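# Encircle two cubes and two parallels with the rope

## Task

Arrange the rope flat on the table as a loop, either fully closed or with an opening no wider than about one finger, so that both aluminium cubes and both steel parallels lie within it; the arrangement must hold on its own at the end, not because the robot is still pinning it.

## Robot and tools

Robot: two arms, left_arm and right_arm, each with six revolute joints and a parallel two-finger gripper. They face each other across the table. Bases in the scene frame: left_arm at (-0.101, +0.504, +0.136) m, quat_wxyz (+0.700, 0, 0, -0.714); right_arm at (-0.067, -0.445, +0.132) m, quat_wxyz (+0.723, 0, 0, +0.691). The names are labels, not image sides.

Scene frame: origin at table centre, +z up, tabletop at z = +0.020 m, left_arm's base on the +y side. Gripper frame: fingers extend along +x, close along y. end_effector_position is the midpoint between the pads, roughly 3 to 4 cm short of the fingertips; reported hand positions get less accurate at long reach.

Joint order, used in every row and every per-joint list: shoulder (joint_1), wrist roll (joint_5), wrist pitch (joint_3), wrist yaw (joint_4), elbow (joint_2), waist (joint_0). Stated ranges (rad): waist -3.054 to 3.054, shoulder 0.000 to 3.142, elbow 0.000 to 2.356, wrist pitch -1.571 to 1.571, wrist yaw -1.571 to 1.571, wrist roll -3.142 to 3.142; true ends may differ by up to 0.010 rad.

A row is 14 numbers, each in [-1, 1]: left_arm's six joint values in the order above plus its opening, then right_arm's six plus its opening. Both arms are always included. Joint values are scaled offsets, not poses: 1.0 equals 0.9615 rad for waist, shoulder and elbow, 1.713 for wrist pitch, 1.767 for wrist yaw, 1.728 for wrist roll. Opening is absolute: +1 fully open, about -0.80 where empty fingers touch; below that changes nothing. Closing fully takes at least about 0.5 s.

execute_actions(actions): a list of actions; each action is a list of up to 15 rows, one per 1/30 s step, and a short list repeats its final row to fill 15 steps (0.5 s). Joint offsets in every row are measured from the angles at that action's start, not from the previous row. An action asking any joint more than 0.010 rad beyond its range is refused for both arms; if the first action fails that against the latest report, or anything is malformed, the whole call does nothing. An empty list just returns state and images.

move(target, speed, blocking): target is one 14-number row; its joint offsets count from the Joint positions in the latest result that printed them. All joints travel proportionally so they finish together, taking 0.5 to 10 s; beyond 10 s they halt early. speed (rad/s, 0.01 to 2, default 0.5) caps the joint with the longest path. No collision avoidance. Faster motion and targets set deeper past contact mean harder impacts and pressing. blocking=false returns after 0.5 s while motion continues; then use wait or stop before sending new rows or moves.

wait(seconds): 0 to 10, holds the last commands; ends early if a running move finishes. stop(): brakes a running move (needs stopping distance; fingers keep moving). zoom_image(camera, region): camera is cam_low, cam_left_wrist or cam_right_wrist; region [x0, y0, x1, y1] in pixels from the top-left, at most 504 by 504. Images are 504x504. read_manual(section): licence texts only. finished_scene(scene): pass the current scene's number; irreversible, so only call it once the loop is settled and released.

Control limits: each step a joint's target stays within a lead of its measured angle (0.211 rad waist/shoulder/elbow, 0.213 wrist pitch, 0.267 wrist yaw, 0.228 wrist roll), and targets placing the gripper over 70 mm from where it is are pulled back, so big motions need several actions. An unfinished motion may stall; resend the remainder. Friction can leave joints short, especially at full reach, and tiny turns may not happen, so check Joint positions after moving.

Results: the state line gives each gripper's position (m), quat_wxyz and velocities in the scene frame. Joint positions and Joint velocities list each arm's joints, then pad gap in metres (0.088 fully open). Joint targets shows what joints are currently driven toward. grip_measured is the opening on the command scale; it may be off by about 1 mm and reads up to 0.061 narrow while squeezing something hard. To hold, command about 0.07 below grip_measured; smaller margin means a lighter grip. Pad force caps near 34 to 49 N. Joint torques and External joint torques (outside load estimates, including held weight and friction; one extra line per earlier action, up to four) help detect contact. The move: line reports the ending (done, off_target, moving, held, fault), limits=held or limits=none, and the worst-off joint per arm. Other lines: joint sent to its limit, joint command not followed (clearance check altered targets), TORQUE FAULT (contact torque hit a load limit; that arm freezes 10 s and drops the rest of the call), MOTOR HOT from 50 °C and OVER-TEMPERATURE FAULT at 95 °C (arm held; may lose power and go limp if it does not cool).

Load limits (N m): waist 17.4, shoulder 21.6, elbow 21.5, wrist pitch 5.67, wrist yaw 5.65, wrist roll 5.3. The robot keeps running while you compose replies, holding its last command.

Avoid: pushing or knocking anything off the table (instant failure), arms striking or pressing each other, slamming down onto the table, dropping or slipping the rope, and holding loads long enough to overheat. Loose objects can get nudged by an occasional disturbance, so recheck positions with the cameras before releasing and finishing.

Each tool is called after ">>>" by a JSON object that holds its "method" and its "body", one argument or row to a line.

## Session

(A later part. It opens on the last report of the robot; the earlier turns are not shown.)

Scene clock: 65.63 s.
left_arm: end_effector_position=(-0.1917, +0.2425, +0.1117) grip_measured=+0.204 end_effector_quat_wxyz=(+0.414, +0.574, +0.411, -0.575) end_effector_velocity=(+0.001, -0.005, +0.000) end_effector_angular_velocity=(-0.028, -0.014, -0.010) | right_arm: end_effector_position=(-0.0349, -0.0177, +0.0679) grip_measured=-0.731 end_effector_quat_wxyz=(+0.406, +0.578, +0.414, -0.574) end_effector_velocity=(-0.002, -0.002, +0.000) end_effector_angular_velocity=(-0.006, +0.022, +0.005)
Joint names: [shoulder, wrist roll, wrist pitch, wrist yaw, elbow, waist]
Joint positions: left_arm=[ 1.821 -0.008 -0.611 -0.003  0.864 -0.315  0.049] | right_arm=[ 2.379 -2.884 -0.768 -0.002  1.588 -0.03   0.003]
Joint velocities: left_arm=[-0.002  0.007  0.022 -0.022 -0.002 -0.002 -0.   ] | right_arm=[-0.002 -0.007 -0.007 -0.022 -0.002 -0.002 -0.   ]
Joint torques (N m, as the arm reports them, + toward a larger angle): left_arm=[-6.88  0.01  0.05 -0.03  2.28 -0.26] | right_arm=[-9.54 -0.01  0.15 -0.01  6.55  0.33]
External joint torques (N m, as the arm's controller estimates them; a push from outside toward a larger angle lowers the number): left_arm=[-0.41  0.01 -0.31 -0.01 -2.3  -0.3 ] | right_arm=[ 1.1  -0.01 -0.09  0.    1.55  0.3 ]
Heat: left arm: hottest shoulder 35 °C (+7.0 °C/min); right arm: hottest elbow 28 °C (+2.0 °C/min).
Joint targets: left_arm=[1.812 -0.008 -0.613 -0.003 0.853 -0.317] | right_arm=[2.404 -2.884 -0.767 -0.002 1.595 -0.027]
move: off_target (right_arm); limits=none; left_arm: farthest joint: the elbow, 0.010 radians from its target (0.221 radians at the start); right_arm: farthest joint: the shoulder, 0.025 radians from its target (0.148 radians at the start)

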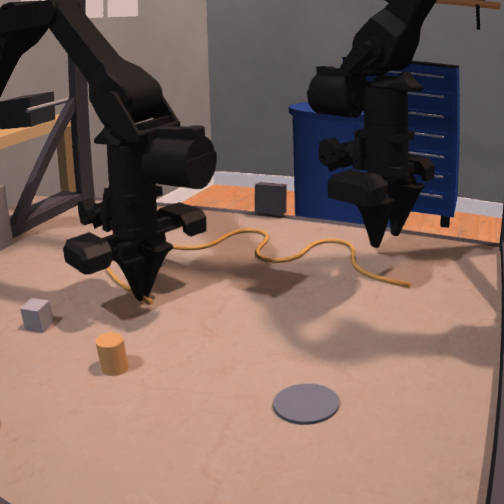

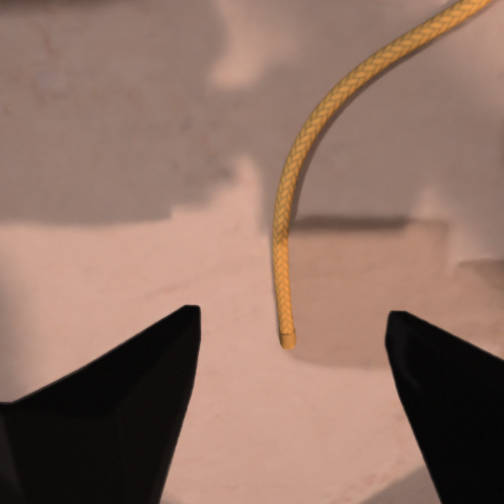

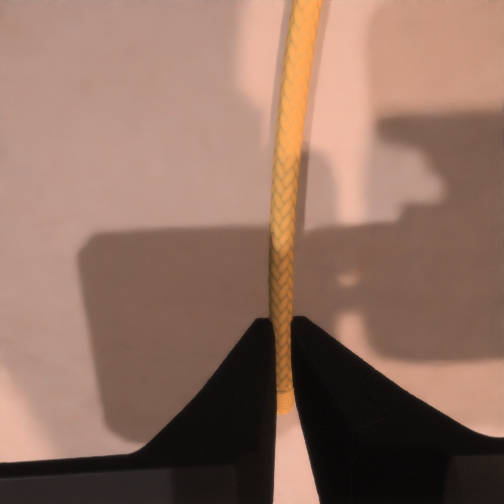

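>>> {"method": "move", "body": {
  "target": [0.19,0,0.13,0,-0.067,0,0.2,-0.01,0,0,0,0,0,0],
  "speed": 0.3
}}

>>> {"method": "move", "body": {
  "target": [0.02,0,0,0,0,0,0.2,-0.2,0,-0.1,0,0,0,0]
}}

Scene clock: 69.40 s.
left_arm: end_effector_position=(-0.1916, +0.2429, +0.0585) grip_measured=+0.204 end_effector_quat_wxyz=(+0.412, +0.576, +0.412, -0.574) end_effector_velocity=(-0.001, +0.003, -0.001) end_effector_angular_velocity=(+0.014, +0.003, +0.005) | right_arm: end_effector_position=(-0.0338, -0.0178, +0.0681) grip_measured=-0.003 end_effector_quat_wxyz=(+0.407, +0.579, +0.413, -0.574) end_effector_velocity=(-0.002, -0.001, -0.000) end_effector_angular_velocity=(-0.006, +0.023, -0.010)
Joint names: [shoulder, wrist roll, wrist pitch, wrist yaw, elbow, waist]
Joint positions: left_arm=[ 1.992 -0.008 -0.39  -0.003  0.809 -0.315  0.049] | right_arm=[ 2.379 -2.884 -0.768  0.001  1.588 -0.032  0.039]
Joint velocities: left_arm=[ 0.002 -0.007 -0.007  0.007 -0.002 -0.002 -0.   ] | right_arm=[ 0.002  0.007 -0.007 -0.022  0.002 -0.002  0.   ]
Joint torques (N m, as the arm reports them, + toward a larger angle): left_arm=[-4.73  0.    0.23 -0.01  1.61  0.06] | right_arm=[-13.64  -0.02   0.12  -0.09   5.54   0.2 ]
External joint torques (N m, as the arm's controller estimates them; a push from outside toward a larger angle lowers the number): left_arm=[ 2.07  0.   -0.11  0.   -2.03  0.07] | right_arm=[-2.93 -0.02 -0.12 -0.07  0.5   0.1 ]
Heat: left arm: hottest shoulder 35 °C (+7.1 °C/min); right arm: hottest shoulder 28 °C (+1.0 °C/min).
Joint targets: left_arm=[2.004 -0.008 -0.388 -0.003 0.800 -0.315] | right_arm=[2.370 -2.884 -0.768 -0.002 1.588 -0.030]
move: off_target (left_arm); limits=none; left_arm: farthest joint: the shoulder, 0.012 radians from its target (0.183 radians at the start); right_arm: farthest joint: the shoulder, 0.009 radians from its target (0.010 radians at the start)

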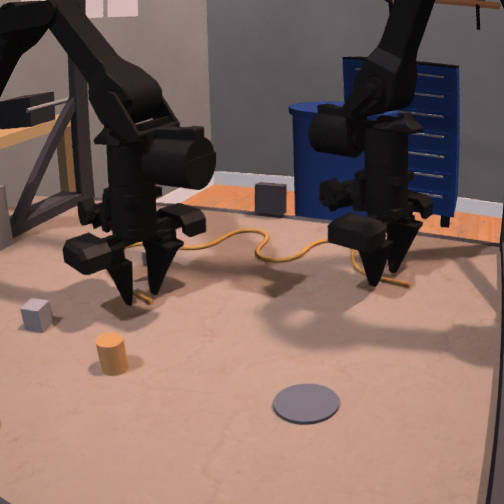

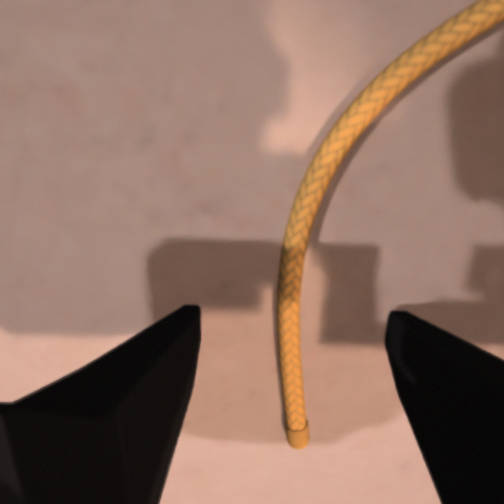

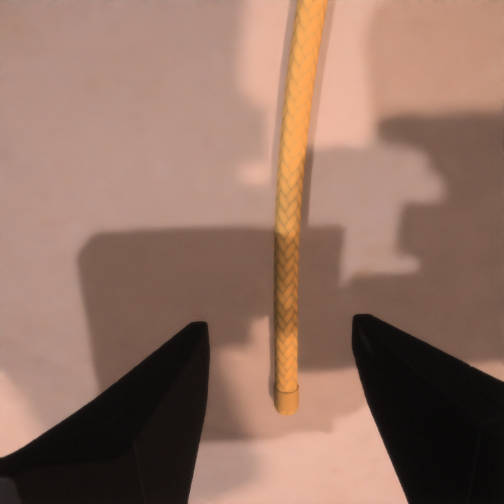

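Scene clock: 70.37 s.
left_arm: end_effector_position=(-0.1912, +0.2442, +0.0566) grip_measured=+0.204 end_effector_quat_wxyz=(+0.411, +0.578, +0.413, -0.571) end_effector_velocity=(+0.000, -0.001, +0.000) end_effector_angular_velocity=(-0.009, -0.005, +0.019) | right_arm: end_effector_position=(-0.0348, -0.0304, +0.1424) grip_measured=-0.003 end_effector_quat_wxyz=(+0.402, +0.583, +0.417, -0.570) end_effector_velocity=(-0.003, -0.003, -0.001) end_effector_angular_velocity=(-0.010, +0.023, +0.006)
Joint names: [shoulder, wrist roll, wrist pitch, wrist yaw, elbow, waist]
Joint positions: left_arm=[ 1.999 -0.008 -0.39  -0.003  0.809 -0.315  0.049] | right_arm=[ 2.193 -2.884 -0.937  0.001  1.588 -0.032  0.039]
Joint velocities: left_arm=[-0.002 -0.022  0.007 -0.007 -0.002 -0.002 -0.   ] | right_arm=[-0.002 -0.007 -0.007 -0.022 -0.007 -0.002 -0.   ]
Joint torques (N m, as the arm reports them, + toward a larger angle): left_arm=[-4.74  0.01  0.14 -0.01  2.56  0.03] | right_arm=[-12.68  -0.01  -0.04  -0.01   6.14   0.06]
External joint torques (N m, as the arm's controller estimates them; a push from outside toward a larger angle lowers the number): left_arm=[ 2.06  0.01 -0.19  0.   -1.03  0.03] | right_arm=[-2.68 -0.01 -0.33  0.    0.65  0.03]
Heat: left arm: hottest shoulder 35 °C (+7.1 °C/min); right arm: hottest shoulder 28 °C (+1.0 °C/min).
Joint targets: left_arm=[2.011 -0.008 -0.390 -0.003 0.809 -0.315] | right_arm=[2.186 -2.884 -0.940 0.001 1.588 -0.032]
move: off_target (left_arm); limits=none; left_arm: farthest joint: the shoulder, 0.012 radians from its target (0.019 radians at the start); right_arm: farthest joint: the shoulder, 0.006 radians from its target (0.192 radians at the start)

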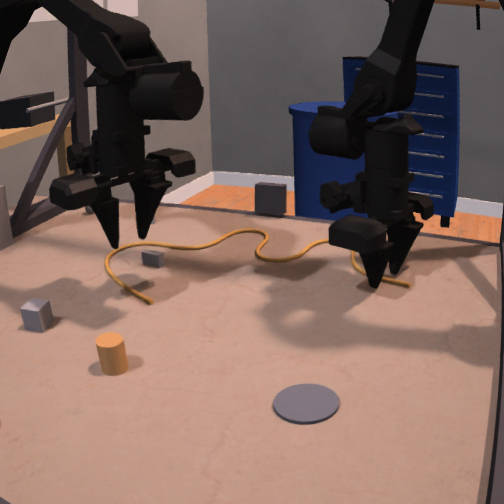

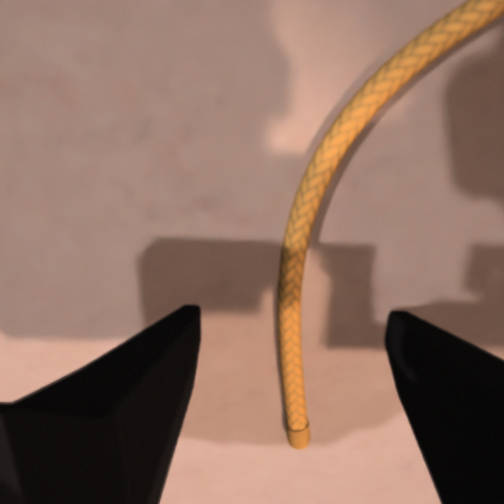

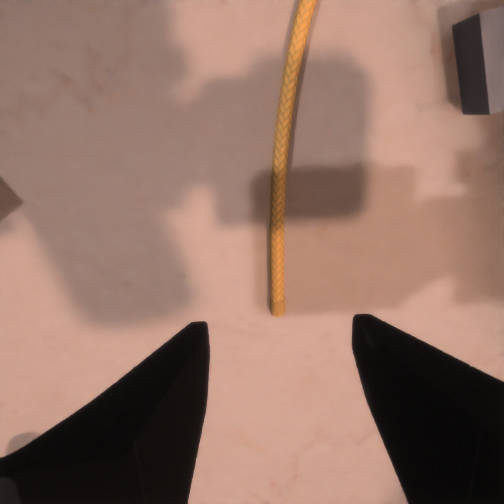

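>>> {"method": "move", "body": {
  "target": [0.015,0,0,0,0,0,-0.85,-0.22,0.65,0.09,0,-0.415,0.863,0.2],
  "speed": 1
}}

Scene clock: 74.13 s.
left_arm: end_effector_position=(-0.1911, +0.2443, +0.0566) grip_measured=-0.763 end_effector_quat_wxyz=(+0.411, +0.578, +0.413, -0.571) end_effector_velocity=(+0.003, +0.001, +0.000) end_effector_angular_velocity=(-0.000, -0.023, +0.005) | right_arm: end_effector_position=(-0.2997, -0.1946, +0.1272) grip_measured=+0.197 end_effector_quat_wxyz=(+0.322, +0.631, +0.320, -0.630) end_effector_velocity=(+0.005, -0.005, -0.001) end_effector_angular_velocity=(-0.025, -0.013, +0.005)
Joint names: [shoulder, wrist roll, wrist pitch, wrist yaw, elbow, waist]
Joint positions: left_arm=[ 1.999 -0.008 -0.391 -0.003  0.809 -0.315  0.002] | right_arm=[ 1.99  -1.763 -0.786  0.001  1.201  0.795  0.049]
Joint velocities: left_arm=[-0.002 -0.007 -0.007 -0.022 -0.002 -0.002  0.   ] | right_arm=[-0.002 -0.007 -0.022 -0.007 -0.007 -0.002 -0.   ]
Joint torques (N m, as the arm reports them, + toward a larger angle): left_arm=[-4.4   0.01  0.19 -0.01  2.57  0.04] | right_arm=[-10.73   0.1    0.28  -0.06   3.95   0.33]
External joint torques (N m, as the arm's controller estimates them; a push from outside toward a larger angle lowers the number): left_arm=[ 2.4   0.01 -0.14  0.   -1.02  0.03] | right_arm=[-2.55  0.1   0.05 -0.01 -1.01  0.37]
Heat: left arm: hottest shoulder 35 °C (+7.0 °C/min); right arm: hottest shoulder 29 °C (+1.0 °C/min).
Joint targets: left_arm=[2.014 -0.008 -0.390 -0.003 0.809 -0.315] | right_arm=[1.981 -1.761 -0.783 0.001 1.189 0.798]
move: off_target (left_arm, right_arm); limits=none; left_arm: farthest joint: the shoulder, 0.014 radians from its target (0.014 radians at the start); right_arm: farthest joint: the elbow, 0.012 radians from its target (0.399 radians at the start)

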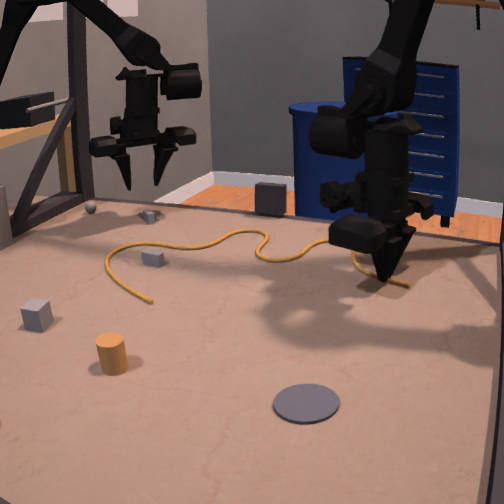

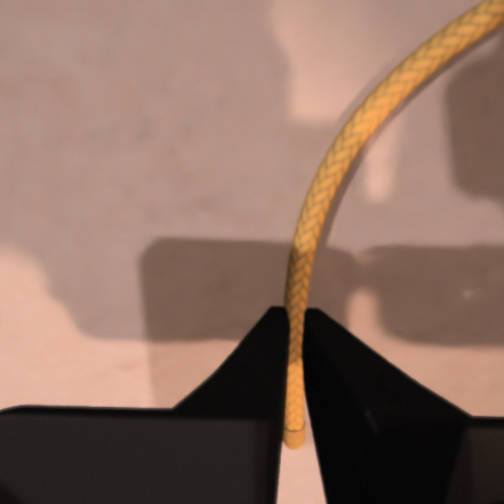

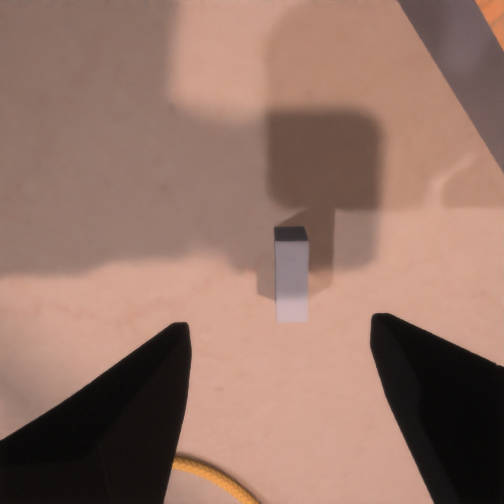

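>>> {"method": "move", "body": {
  "target": [-0.065,0,-0.025,0,0,0,-0.85,0.172,-0.017,0.114,0,-0.05,-0.034,0.2],
  "speed": 0.3
}}

>>> {"method": "move", "body": {
  "target": [0.165,0.96,-0.065,0,0.278,0.5,-0.85,0,0,0,0,0,0,-0.65],
  "speed": 0.9
}}

Scene clock: 78.93 s.
left_arm: end_effector_position=(-0.1913, +0.2439, +0.0702) grip_measured=-0.763 end_effector_quat_wxyz=(+0.413, +0.575, +0.411, -0.575) end_effector_velocity=(+0.002, +0.005, +0.000) end_effector_angular_velocity=(+0.018, -0.014, +0.005) | right_arm: end_effector_position=(-0.2970, -0.1825, +0.0700) grip_measured=+0.197 end_effector_quat_wxyz=(+0.320, +0.631, +0.320, -0.630) end_effector_velocity=(+0.001, -0.002, +0.000) end_effector_angular_velocity=(-0.010, +0.001, +0.005)
Joint names: [shoulder, wrist roll, wrist pitch, wrist yaw, elbow, waist]
Joint positions: left_arm=[ 1.946 -0.008 -0.432 -0.003  0.809 -0.315  0.002] | right_arm=[ 2.141 -1.79  -0.593  0.001  1.163  0.765  0.049]
Joint velocities: left_arm=[-0.002 -0.007 -0.022 -0.007 -0.002 -0.002 -0.   ] | right_arm=[-0.002 -0.007 -0.007 -0.007 -0.002 -0.002  0.   ]
Joint torques (N m, as the arm reports them, + toward a larger angle): left_arm=[-7.14  0.01  0.05 -0.01  2.78  0.03] | right_arm=[-8.39 -0.11  0.3  -0.06  3.35 -0.21]
External joint torques (N m, as the arm's controller estimates them; a push from outside toward a larger angle lowers the number): left_arm=[-0.5   0.01 -0.28  0.   -1.02  0.03] | right_arm=[ 0.32 -0.11  0.03  0.   -1.11 -0.21]
Heat: left arm: hottest shoulder 34 °C (+6.0 °C/min); right arm: hottest shoulder 29 °C (+1.0 °C/min).
Joint targets: left_arm=[1.937 -0.008 -0.434 -0.003 0.809 -0.315] | right_arm=[2.155 -1.793 -0.590 0.001 1.153 0.762]
move: off_target (right_arm); limits=none; left_arm: farthest joint: the shoulder, 0.010 radians from its target (0.063 radians at the start); right_arm: farthest joint: the shoulder, 0.014 radians from its target (0.166 radians at the start)

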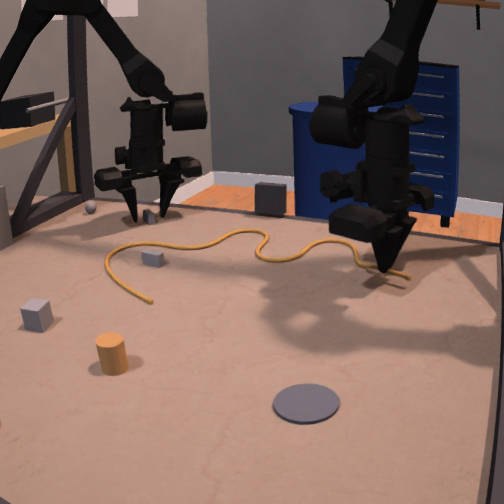

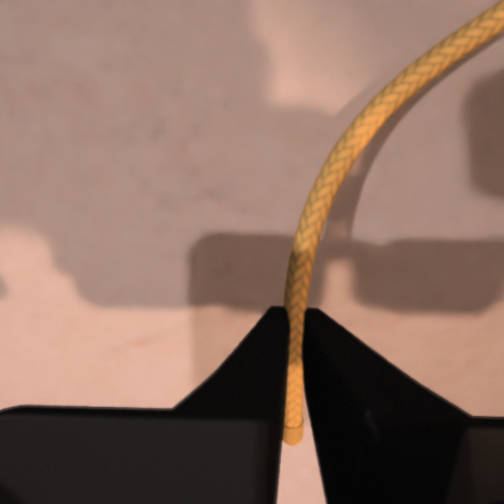

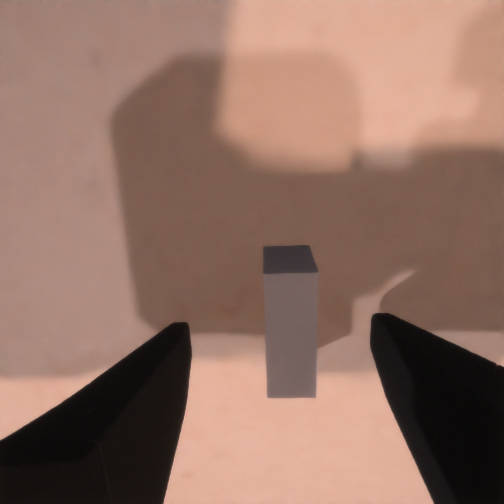

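Scene clock: 81.53 s.
left_arm: end_effector_position=(-0.0536, +0.1758, +0.0725) grip_measured=-0.763 end_effector_quat_wxyz=(+0.027, +0.708, +0.023, -0.705) end_effector_velocity=(+0.002, +0.002, +0.002) end_effector_angular_velocity=(+0.003, -0.007, +0.024) | right_arm: end_effector_position=(-0.2970, -0.1825, +0.0700) grip_measured=-0.588 end_effector_quat_wxyz=(+0.320, +0.631, +0.320, -0.630) end_effector_velocity=(-0.006, +0.003, +0.001) end_effector_angular_velocity=(+0.006, +0.034, +0.005)
Joint names: [shoulder, wrist roll, wrist pitch, wrist yaw, elbow, waist]
Joint positions: left_arm=[ 2.092  1.644 -0.542 -0.003  1.068  0.163  0.002] | right_arm=[ 2.141 -1.79  -0.593  0.001  1.163  0.765  0.01 ]
Joint velocities: left_arm=[-0.007 -0.022 -0.007 -0.007 -0.002  0.002  0.   ] | right_arm=[-0.002 -0.007  0.022 -0.022  0.002 -0.002 -0.   ]
Joint torques (N m, as the arm reports them, + toward a larger angle): left_arm=[-5.83  0.28  0.01  0.07  4.03  0.29] | right_arm=[-10.17  -0.01   0.12  -0.06   4.83   0.06]
External joint torques (N m, as the arm's controller estimates them; a push from outside toward a larger angle lowers the number): left_arm=[ 2.3   0.28 -0.29  0.01 -0.25  0.25] | right_arm=[-1.47 -0.02 -0.16  0.    0.33  0.05]
Heat: left arm: hottest shoulder 34 °C (+6.1 °C/min); right arm: hottest shoulder 29 °C (+1.0 °C/min).
Joint targets: left_arm=[2.105 1.651 -0.543 -0.003 1.076 0.166] | right_arm=[2.141 -1.790 -0.593 0.001 1.163 0.765]
move: off_target (left_arm); limits=none; left_arm: farthest joint: the shoulder, 0.013 radians from its target (0.159 radians at the start); right_arm: farthest joint: the waist, 0.000 radians from its target (0.000 radians at the start)

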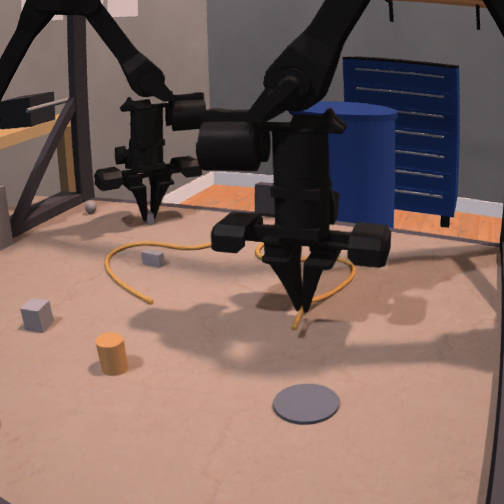

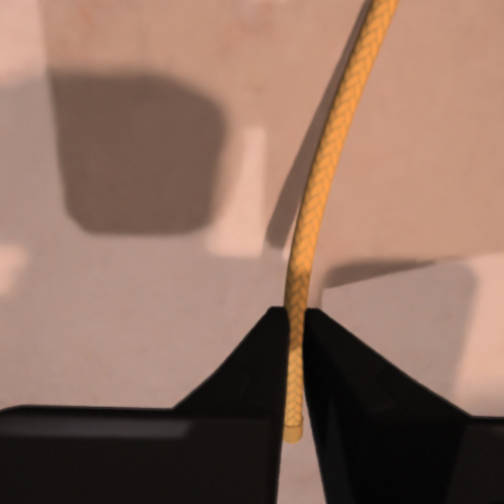

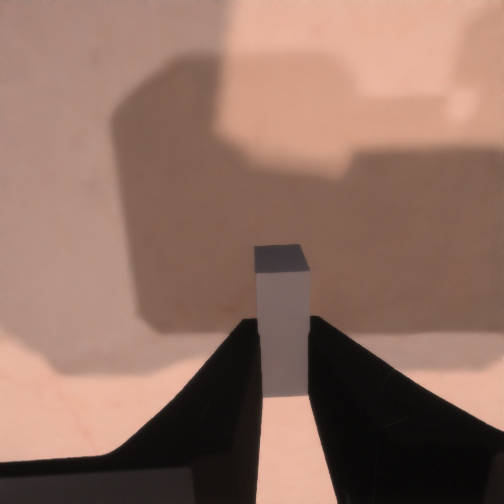

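>>> {"method": "move", "body": {
  "target": [0.505,0.625,-0.191,0,0.94,-0.033,-0.85,-0.13,0,-0.067,0,0,0,-0.66],
  "speed": 0.6
}}

>>> {"method": "zoom_image", "body": {
  "camera": "cam_low",
  "region": [80,200,320,340]
}}

Scene clock: 86.97 s.
left_arm: end_effector_position=(-0.0440, +0.0071, +0.0796) grip_measured=-0.763 end_effector_quat_wxyz=(-0.318, +0.637, -0.377, -0.592) end_effector_velocity=(-0.003, +0.002, +0.000) end_effector_angular_velocity=(+0.006, +0.010, +0.019) | right_arm: end_effector_position=(-0.2919, -0.1883, +0.1073) grip_measured=-0.588 end_effector_quat_wxyz=(+0.319, +0.631, +0.321, -0.630) end_effector_velocity=(-0.003, -0.001, +0.000) end_effector_angular_velocity=(-0.009, +0.021, +0.020)
Joint names: [shoulder, wrist roll, wrist pitch, wrist yaw, elbow, waist]
Joint positions: left_arm=[ 2.559  2.716 -0.867 -0.003  1.961  0.134  0.002] | right_arm=[ 2.027 -1.79  -0.705  0.001  1.163  0.765  0.01 ]
Joint velocities: left_arm=[-0.002 -0.022 -0.007  0.007 -0.002 -0.002 -0.   ] | right_arm=[-0.002 -0.022  0.007 -0.022 -0.002 -0.002 -0.   ]
Joint torques (N m, as the arm reports them, + toward a larger angle): left_arm=[-9.15  0.27  0.1   0.04  5.38 -0.21] | right_arm=[-11.02  -0.01  -0.07  -0.06   5.33   0.06]
External joint torques (N m, as the arm's controller estimates them; a push from outside toward a larger angle lowers the number): left_arm=[ 2.87  0.27 -0.31  0.01 -0.2  -0.2 ] | right_arm=[-2.76 -0.01 -0.34  0.    0.5   0.06]
Heat: left arm: hottest shoulder 34 °C (+6.0 °C/min); right arm: hottest shoulder 30 °C (+1.0 °C/min).
Joint targets: left_arm=[2.577 2.724 -0.869 -0.003 1.972 0.132] | right_arm=[2.016 -1.790 -0.708 0.001 1.163 0.765]
move: off_target (left_arm, right_arm); limits=none; left_arm: farthest joint: the shoulder, 0.018 radians from its target (0.486 radians at the start); right_arm: farthest joint: the shoulder, 0.011 radians from its target (0.125 radians at the start)

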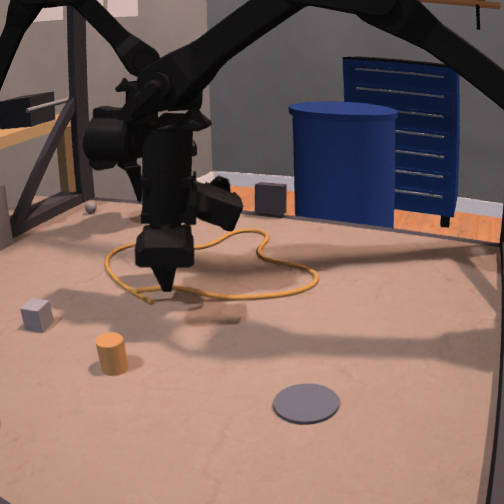

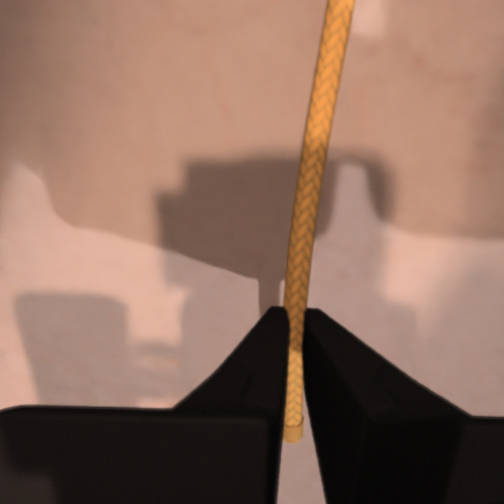

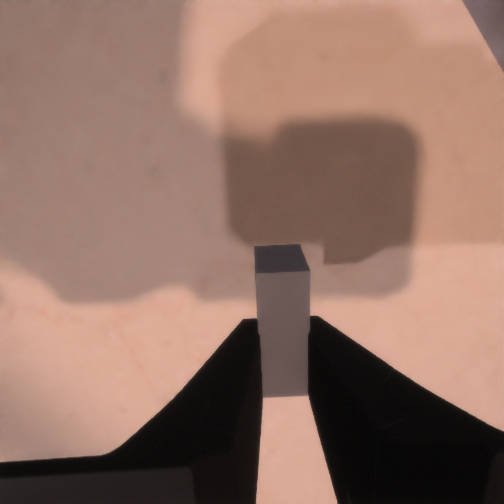

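Region (80, 200, 320, 340) of cam_low's 504x504 image, scaled by 2.100, with more detail than that image has; it fills the top 294 rows of this view, and the rest is white.

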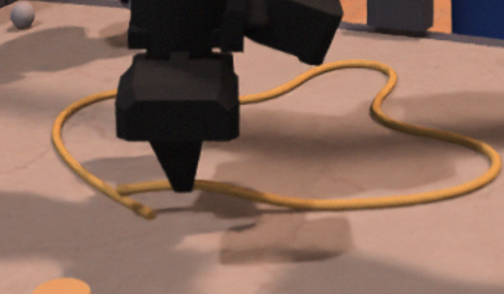

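>>> {"method": "move", "body": {
  "target": [0.04,0,0.04,0,0,-0.024,-0.85,0,0,0,0,0,0,-0.66],
  "speed": 0.1
}}

>>> {"method": "move", "body": {
  "target": [0,0,0,0,0,0,-0.3,0,0,0,0,0,0,-0.66]
}}

>>> {"method": "move", "body": {
  "target": [-0.25,0,-0.1,0,0,0,-0.3,0,0,0,0,0,0,-0.66]
}}

Scene clock: 91.60 s.
left_arm: end_effector_position=(-0.0536, -0.0051, +0.0716) grip_measured=-0.763 end_effector_quat_wxyz=(-0.311, +0.642, -0.397, -0.578) end_effector_velocity=(-0.000, +0.003, -0.002) end_effector_angular_velocity=(+0.012, -0.003, +0.020) | right_arm: end_effector_position=(-0.2919, -0.1883, +0.1073) grip_measured=-0.588 end_effector_quat_wxyz=(+0.319, +0.631, +0.321, -0.630) end_effector_velocity=(-0.001, +0.000, +0.000) end_effector_angular_velocity=(-0.009, +0.021, +0.000)
Joint names: [shoulder, wrist roll, wrist pitch, wrist yaw, elbow, waist]
Joint positions: left_arm=[ 2.58   2.716 -0.8   -0.003  1.962  0.113  0.002] | right_arm=[ 2.027 -1.79  -0.705  0.001  1.163  0.765  0.01 ]
Joint velocities: left_arm=[ 0.002 -0.022 -0.007 -0.007 -0.002 -0.002 -0.   ] | right_arm=[-0.002 -0.007  0.007 -0.022 -0.002 -0.007 -0.   ]
Joint torques (N m, as the arm reports them, + toward a larger angle): left_arm=[-9.3  -0.01  0.37  0.04  4.3  -0.17] | right_arm=[-9.72 -0.02  0.11 -0.05  5.31  0.06]
External joint torques (N m, as the arm's controller estimates them; a push from outside toward a larger angle lowers the number): left_arm=[ 2.74  0.   -0.13  0.01 -1.29 -0.19] | right_arm=[-1.45 -0.02 -0.17  0.    0.46  0.1 ]
Heat: left arm: hottest shoulder 35 °C (+6.1 °C/min); right arm: hottest shoulder 30 °C (+1.0 °C/min).
Joint targets: left_arm=[2.598 2.716 -0.799 -0.003 1.962 0.111] | right_arm=[2.027 -1.790 -0.705 0.001 1.163 0.765]
move: off_target (left_arm); limits=none; left_arm: farthest joint: the shoulder, 0.017 radians from its target (0.038 radians at the start); right_arm: farthest joint: the waist, 0.000 radians from its target (0.000 radians at the start)

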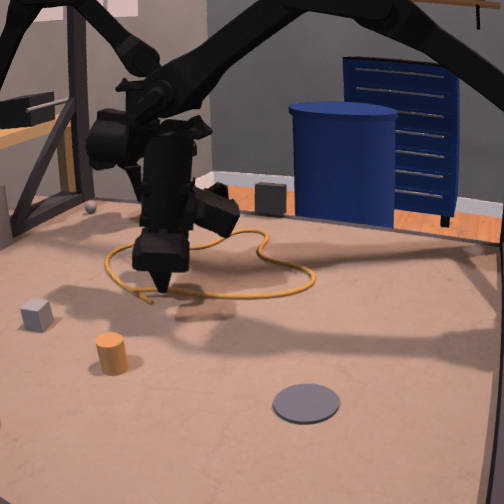

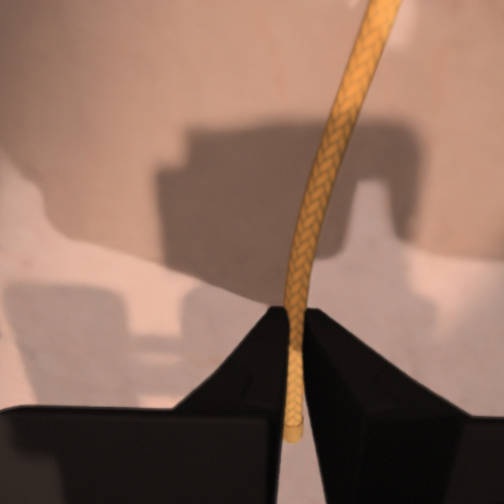

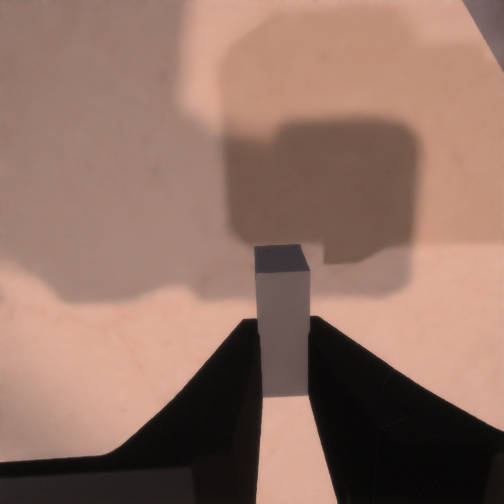

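Scene clock: 92.23 s.
left_arm: end_effector_position=(-0.0536, -0.0051, +0.0716) grip_measured=-0.305 end_effector_quat_wxyz=(-0.311, +0.642, -0.397, -0.578) end_effector_velocity=(-0.000, +0.000, +0.002) end_effector_angular_velocity=(+0.003, -0.006, +0.006) | right_arm: end_effector_position=(-0.2919, -0.1883, +0.1073) grip_measured=-0.588 end_effector_quat_wxyz=(+0.319, +0.631, +0.321, -0.630) end_effector_velocity=(+0.001, -0.002, +0.000) end_effector_angular_velocity=(-0.010, +0.001, +0.020)
Joint names: [shoulder, wrist roll, wrist pitch, wrist yaw, elbow, waist]
Joint positions: left_arm=[ 2.58   2.716 -0.8   -0.003  1.962  0.113  0.024] | right_arm=[ 2.027 -1.79  -0.705  0.001  1.163  0.765  0.01 ]
Joint velocities: left_arm=[-0.002 -0.007 -0.007 -0.007  0.002 -0.002  0.001] | right_arm=[-0.002 -0.022 -0.007 -0.007 -0.002 -0.002 -0.   ]
Joint torques (N m, as the arm reports them, + toward a larger angle): left_arm=[-11.45   0.     0.27   0.04   4.33   0.03] | right_arm=[-9.74 -0.01  0.11 -0.06  5.31  0.06]
External joint torques (N m, as the arm's controller estimates them; a push from outside toward a larger angle lowers the number): left_arm=[ 0.87  0.01 -0.25  0.01 -1.42 -0.04] | right_arm=[-1.48 -0.01 -0.14  0.    0.51  0.06]
Heat: left arm: hottest shoulder 35 °C (+6.1 °C/min); right arm: hottest shoulder 30 °C (+1.0 °C/min).
Joint targets: left_arm=[2.580 2.716 -0.800 -0.003 1.962 0.113] | right_arm=[2.027 -1.790 -0.705 0.001 1.163 0.765]
move: done; limits=none; left_arm: farthest joint: the waist, 0.000 radians from its target (0.000 radians at the start); right_arm: farthest joint: the waist, 0.000 radians from its target (0.000 radians at the start)

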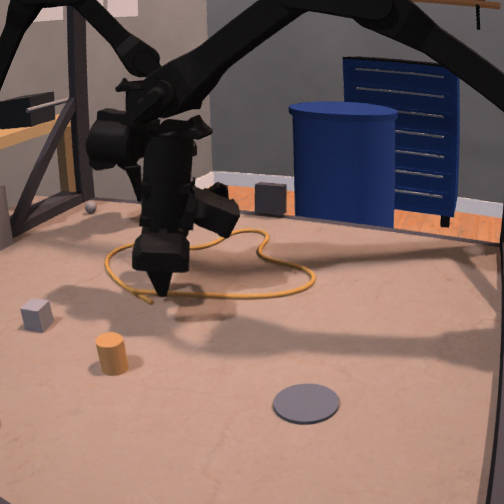

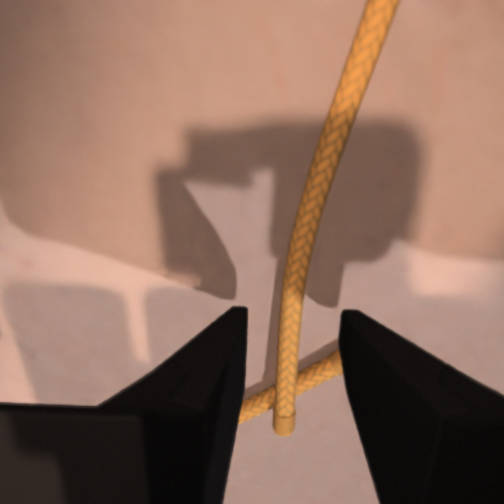

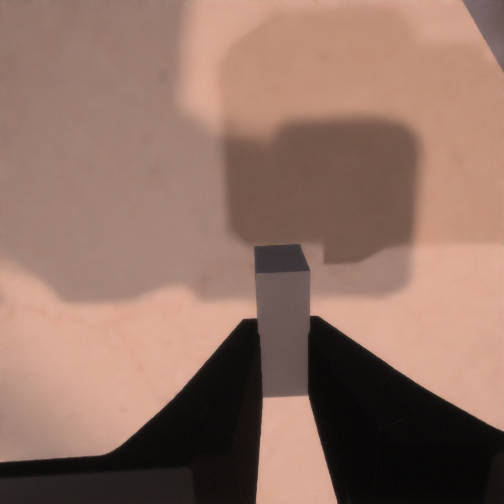

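Scene clock: 93.30 s.
left_arm: end_effector_position=(-0.0545, +0.0045, +0.1777) grip_measured=-0.304 end_effector_quat_wxyz=(-0.292, +0.653, -0.414, -0.563) end_effector_velocity=(-0.000, +0.002, +0.000) end_effector_angular_velocity=(+0.007, -0.002, +0.021) | right_arm: end_effector_position=(-0.2919, -0.1883, +0.1073) grip_measured=-0.588 end_effector_quat_wxyz=(+0.319, +0.631, +0.321, -0.630) end_effector_velocity=(+0.005, -0.003, +0.000) end_effector_angular_velocity=(-0.012, -0.020, +0.005)
Joint names: [shoulder, wrist roll, wrist pitch, wrist yaw, elbow, waist]
Joint positions: left_arm=[ 2.349  2.716 -0.969 -0.003  1.962  0.113  0.024] | right_arm=[ 2.027 -1.79  -0.705  0.001  1.163  0.765  0.01 ]
Joint velocities: left_arm=[-0.002 -0.022 -0.007 -0.007 -0.002 -0.002 -0.   ] | right_arm=[-0.002 -0.007 -0.022  0.007 -0.002 -0.002 -0.   ]
Joint torques (N m, as the arm reports them, + toward a larger angle): left_arm=[-11.96   0.     0.26   0.04   4.71   0.02] | right_arm=[-9.73 -0.01  0.11 -0.06  5.32  0.07]
External joint torques (N m, as the arm's controller estimates them; a push from outside toward a larger angle lowers the number): left_arm=[-0.37  0.   -0.38  0.01 -1.44  0.01] | right_arm=[-1.45 -0.01 -0.11  0.    0.56  0.08]
Heat: left arm: hottest shoulder 36 °C (+7.1 °C/min); right arm: hottest shoulder 30 °C (+1.0 °C/min).
Joint targets: left_arm=[2.340 2.716 -0.972 -0.003 1.962 0.113] | right_arm=[2.027 -1.790 -0.705 0.001 1.163 0.765]
move: done; limits=none; left_arm: farthest joint: the shoulder, 0.009 radians from its target (0.240 radians at the start); right_arm: farthest joint: the waist, 0.000 radians from its target (0.000 radians at the start)

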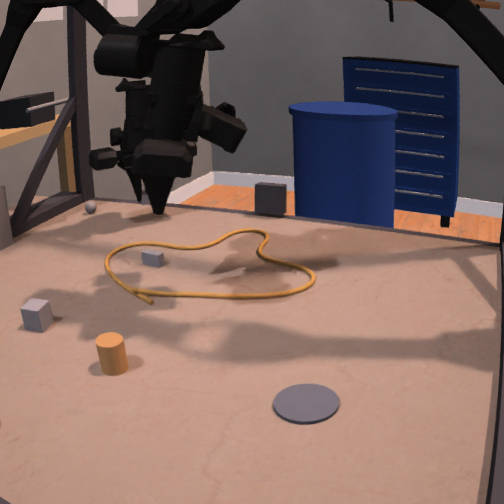

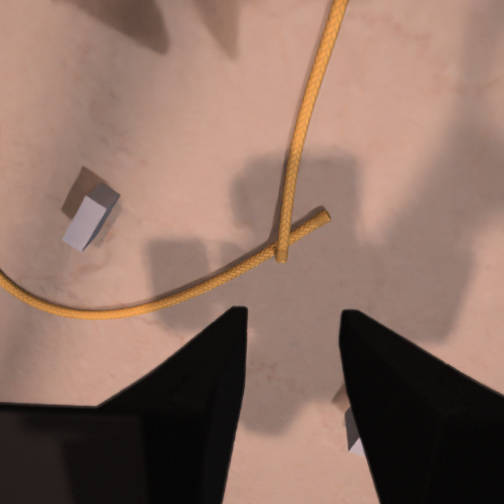

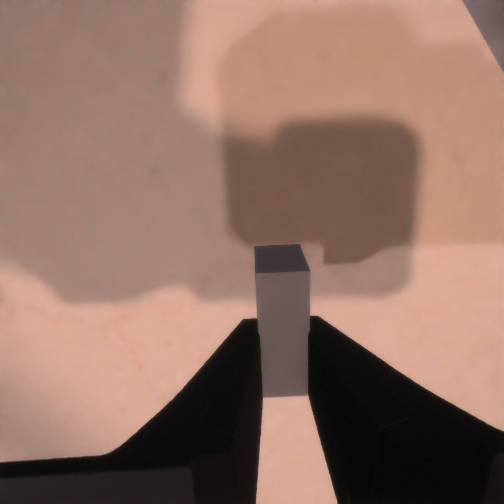

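>>> {"method": "move", "body": {
  "target": [-1,-0.6,0,0,-0.9,0,0,0,-0.64,0,0,0,0,-0.66],
  "speed": 1.2
}}

>>> {"method": "move", "body": {
  "target": [0,0,0,0,0,0,0,0.08,0,-0.043,0,0.157,-0.668,-0.66],
  "speed": 0.8
}}

>>> {"method": "move", "body": {
  "target": [0,0,0,0,0,0,0,0.138,0,0.07,0,0,0,-0.66],
  "speed": 0.2
}}

Scene clock: 99.63 s.
left_arm: end_effector_position=(-0.0738, +0.2114, +0.2810) grip_measured=-0.004 end_effector_quat_wxyz=(+0.102, +0.711, -0.118, -0.686) end_effector_velocity=(-0.000, +0.005, -0.002) end_effector_angular_velocity=(+0.023, -0.007, -0.007) | right_arm: end_effector_position=(-0.2919, -0.1883, +0.1073) grip_measured=-0.588 end_effector_quat_wxyz=(+0.602, +0.370, +0.603, -0.369) end_effector_velocity=(+0.003, -0.001, -0.001) end_effector_angular_velocity=(-0.004, -0.014, -0.010)
Joint names: [shoulder, wrist roll, wrist pitch, wrist yaw, elbow, waist]
Joint positions: left_arm=[ 1.395  1.687 -0.971 -0.003  1.11   0.113  0.039] | right_arm=[ 2.027 -2.893 -0.705  0.001  1.163  0.765  0.01 ]
Joint velocities: left_arm=[-0.002  0.007 -0.022 -0.007 -0.002 -0.002 -0.   ] | right_arm=[ 0.002  0.007 -0.007  0.007 -0.002 -0.002  0.   ]
Joint torques (N m, as the arm reports them, + toward a larger angle): left_arm=[-5.29 -0.27  0.65  0.07  3.46  0.02] | right_arm=[-9.7  -0.1   0.08 -0.01  5.26  0.06]
External joint torques (N m, as the arm's controller estimates them; a push from outside toward a larger angle lowers the number): left_arm=[-0.29 -0.25 -0.17  0.01 -2.86  0.03] | right_arm=[-1.52 -0.1  -0.14  0.    0.52  0.06]
Heat: left arm: hottest shoulder 37 °C (+6.0 °C/min); right arm: hottest shoulder 31 °C (+3.0 °C/min).
Joint targets: left_arm=[1.387 1.679 -0.970 -0.003 1.096 0.113] | right_arm=[2.027 -2.896 -0.705 0.001 1.163 0.765]
move: off_target (left_arm); limits=none; left_arm: farthest joint: the elbow, 0.013 radians from its target (0.865 radians at the start); right_arm: farthest joint: the wrist roll, 0.003 radians from its target (1.106 radians at the start)

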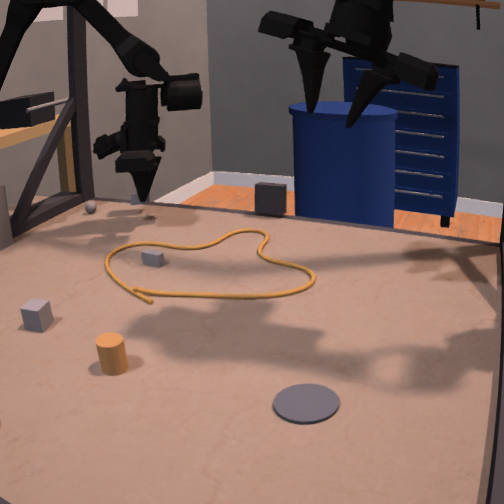

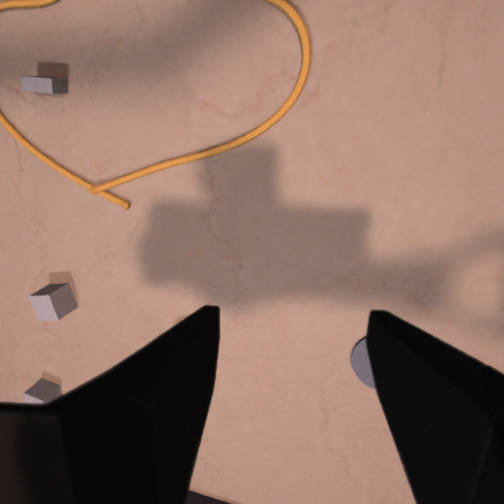

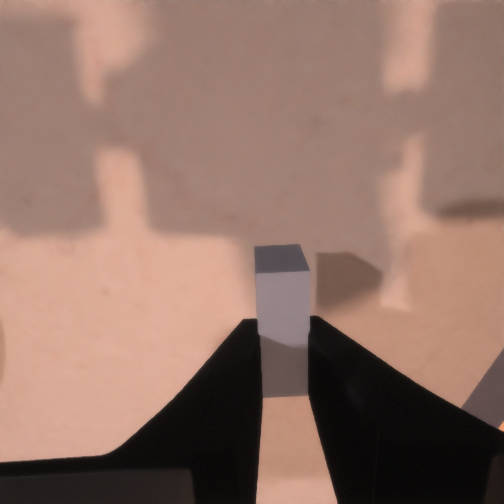

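Scene clock: 100.93 s.
left_arm: end_effector_position=(-0.0738, +0.2114, +0.2810) grip_measured=-0.004 end_effector_quat_wxyz=(+0.102, +0.711, -0.118, -0.686) end_effector_velocity=(+0.002, +0.003, -0.002) end_effector_angular_velocity=(+0.013, -0.008, -0.002) | right_arm: end_effector_position=(-0.0965, -0.0781, +0.1154) grip_measured=-0.588 end_effector_quat_wxyz=(+0.455, +0.542, +0.458, -0.539) end_effector_velocity=(+0.002, -0.003, +0.001) end_effector_angular_velocity=(-0.016, -0.009, +0.005)
Joint names: [shoulder, wrist roll, wrist pitch, wrist yaw, elbow, waist]
Joint positions: left_arm=[ 1.395  1.687 -0.971 -0.003  1.11   0.113  0.039] | right_arm=[ 2.091 -2.893 -0.776  0.001  1.303  0.126  0.01 ]
Joint velocities: left_arm=[-0.002  0.007 -0.007 -0.007 -0.007  0.002  0.   ] | right_arm=[-0.002 -0.007 -0.022  0.007  0.002 -0.002 -0.   ]
Joint torques (N m, as the arm reports them, + toward a larger angle): left_arm=[-4.35 -0.01  0.59  0.07  4.97  0.02] | right_arm=[-9.05 -0.01 -0.12 -0.01  7.02 -0.16]
External joint torques (N m, as the arm's controller estimates them; a push from outside toward a larger angle lowers the number): left_arm=[ 0.62  0.01 -0.22  0.01 -1.32  0.01] | right_arm=[-0.1  -0.01 -0.35 -0.02  1.99 -0.08]
Heat: left arm: hottest shoulder 37 °C (+5.1 °C/min); right arm: hottest shoulder 31 °C (+3.0 °C/min).
Joint targets: left_arm=[1.395 1.687 -0.971 -0.003 1.110 0.113] | right_arm=[2.103 -2.893 -0.779 0.001 1.314 0.123]
move: off_target (right_arm); limits=none; left_arm: farthest joint: the waist, 0.000 radians from its target (0.000 radians at the start); right_arm: farthest joint: the shoulder, 0.013 radians from its target (0.077 radians at the start)

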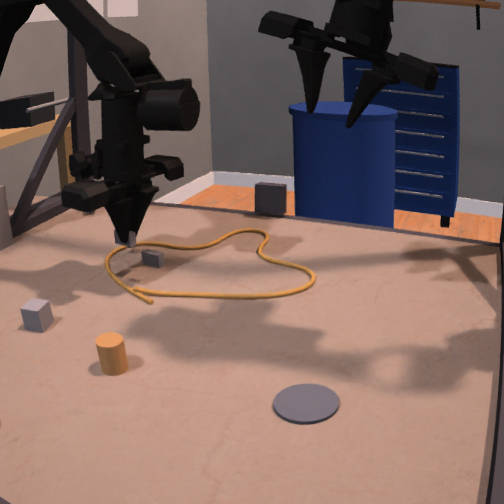

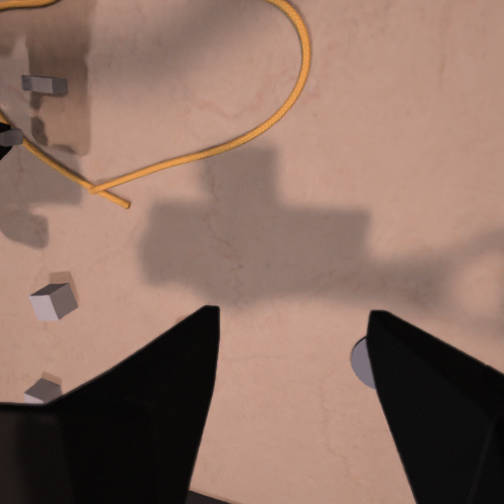

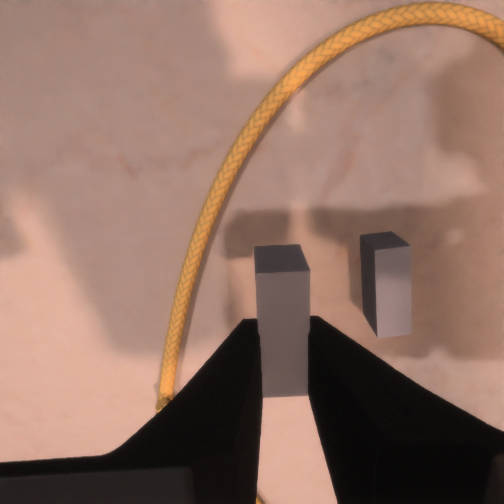

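Scene clock: 102.10 s.
left_arm: end_effector_position=(-0.0738, +0.2114, +0.2810) grip_measured=-0.004 end_effector_quat_wxyz=(+0.102, +0.711, -0.118, -0.686) end_effector_velocity=(+0.002, +0.002, -0.002) end_effector_angular_velocity=(+0.014, -0.017, +0.011) | right_arm: end_effector_position=(-0.0972, -0.0693, +0.0734) grip_measured=-0.588 end_effector_quat_wxyz=(+0.455, +0.541, +0.458, -0.539) end_effector_velocity=(-0.000, +0.004, +0.003) end_effector_angular_velocity=(+0.016, +0.009, +0.005)
Joint names: [shoulder, wrist roll, wrist pitch, wrist yaw, elbow, waist]
Joint positions: left_arm=[ 1.395  1.687 -0.971 -0.003  1.11   0.113  0.039] | right_arm=[ 2.21  -2.893 -0.659  0.001  1.303  0.126  0.01 ]
Joint velocities: left_arm=[ 0.002 -0.007 -0.007 -0.022 -0.002 -0.002 -0.   ] | right_arm=[-0.007 -0.007  0.007 -0.007  0.002 -0.002 -0.   ]
Joint torques (N m, as the arm reports them, + toward a larger angle): left_arm=[-4.35 -0.02  0.58  0.06  4.97  0.02] | right_arm=[-9.44 -0.01  0.25 -0.01  5.11  0.07]
External joint torques (N m, as the arm's controller estimates them; a push from outside toward a larger angle lowers the number): left_arm=[ 0.61  0.   -0.26  0.01 -1.38  0.01] | right_arm=[-0.1  -0.01  0.01 -0.01  0.42  0.08]
Heat: left arm: hottest shoulder 37 °C (+5.1 °C/min); right arm: hottest shoulder 31 °C (+3.0 °C/min).
Joint targets: left_arm=[1.395 1.687 -0.971 -0.003 1.110 0.113] | right_arm=[2.223 -2.893 -0.656 0.001 1.303 0.126]
move: off_target (right_arm); limits=none; left_arm: farthest joint: the waist, 0.000 radians from its target (0.000 radians at the start); right_arm: farthest joint: the shoulder, 0.014 radians from its target (0.133 radians at the start)

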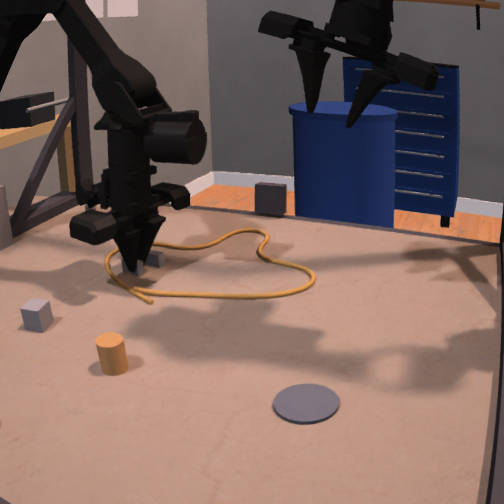

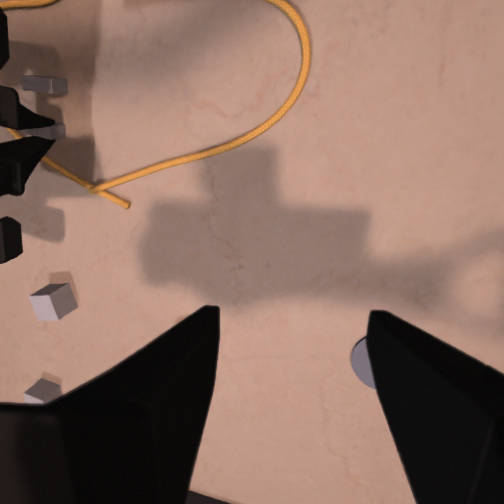

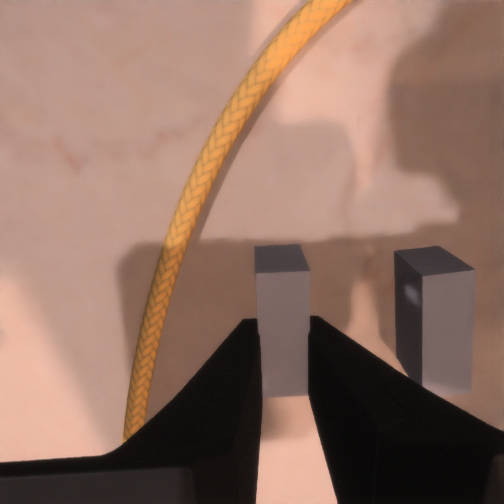

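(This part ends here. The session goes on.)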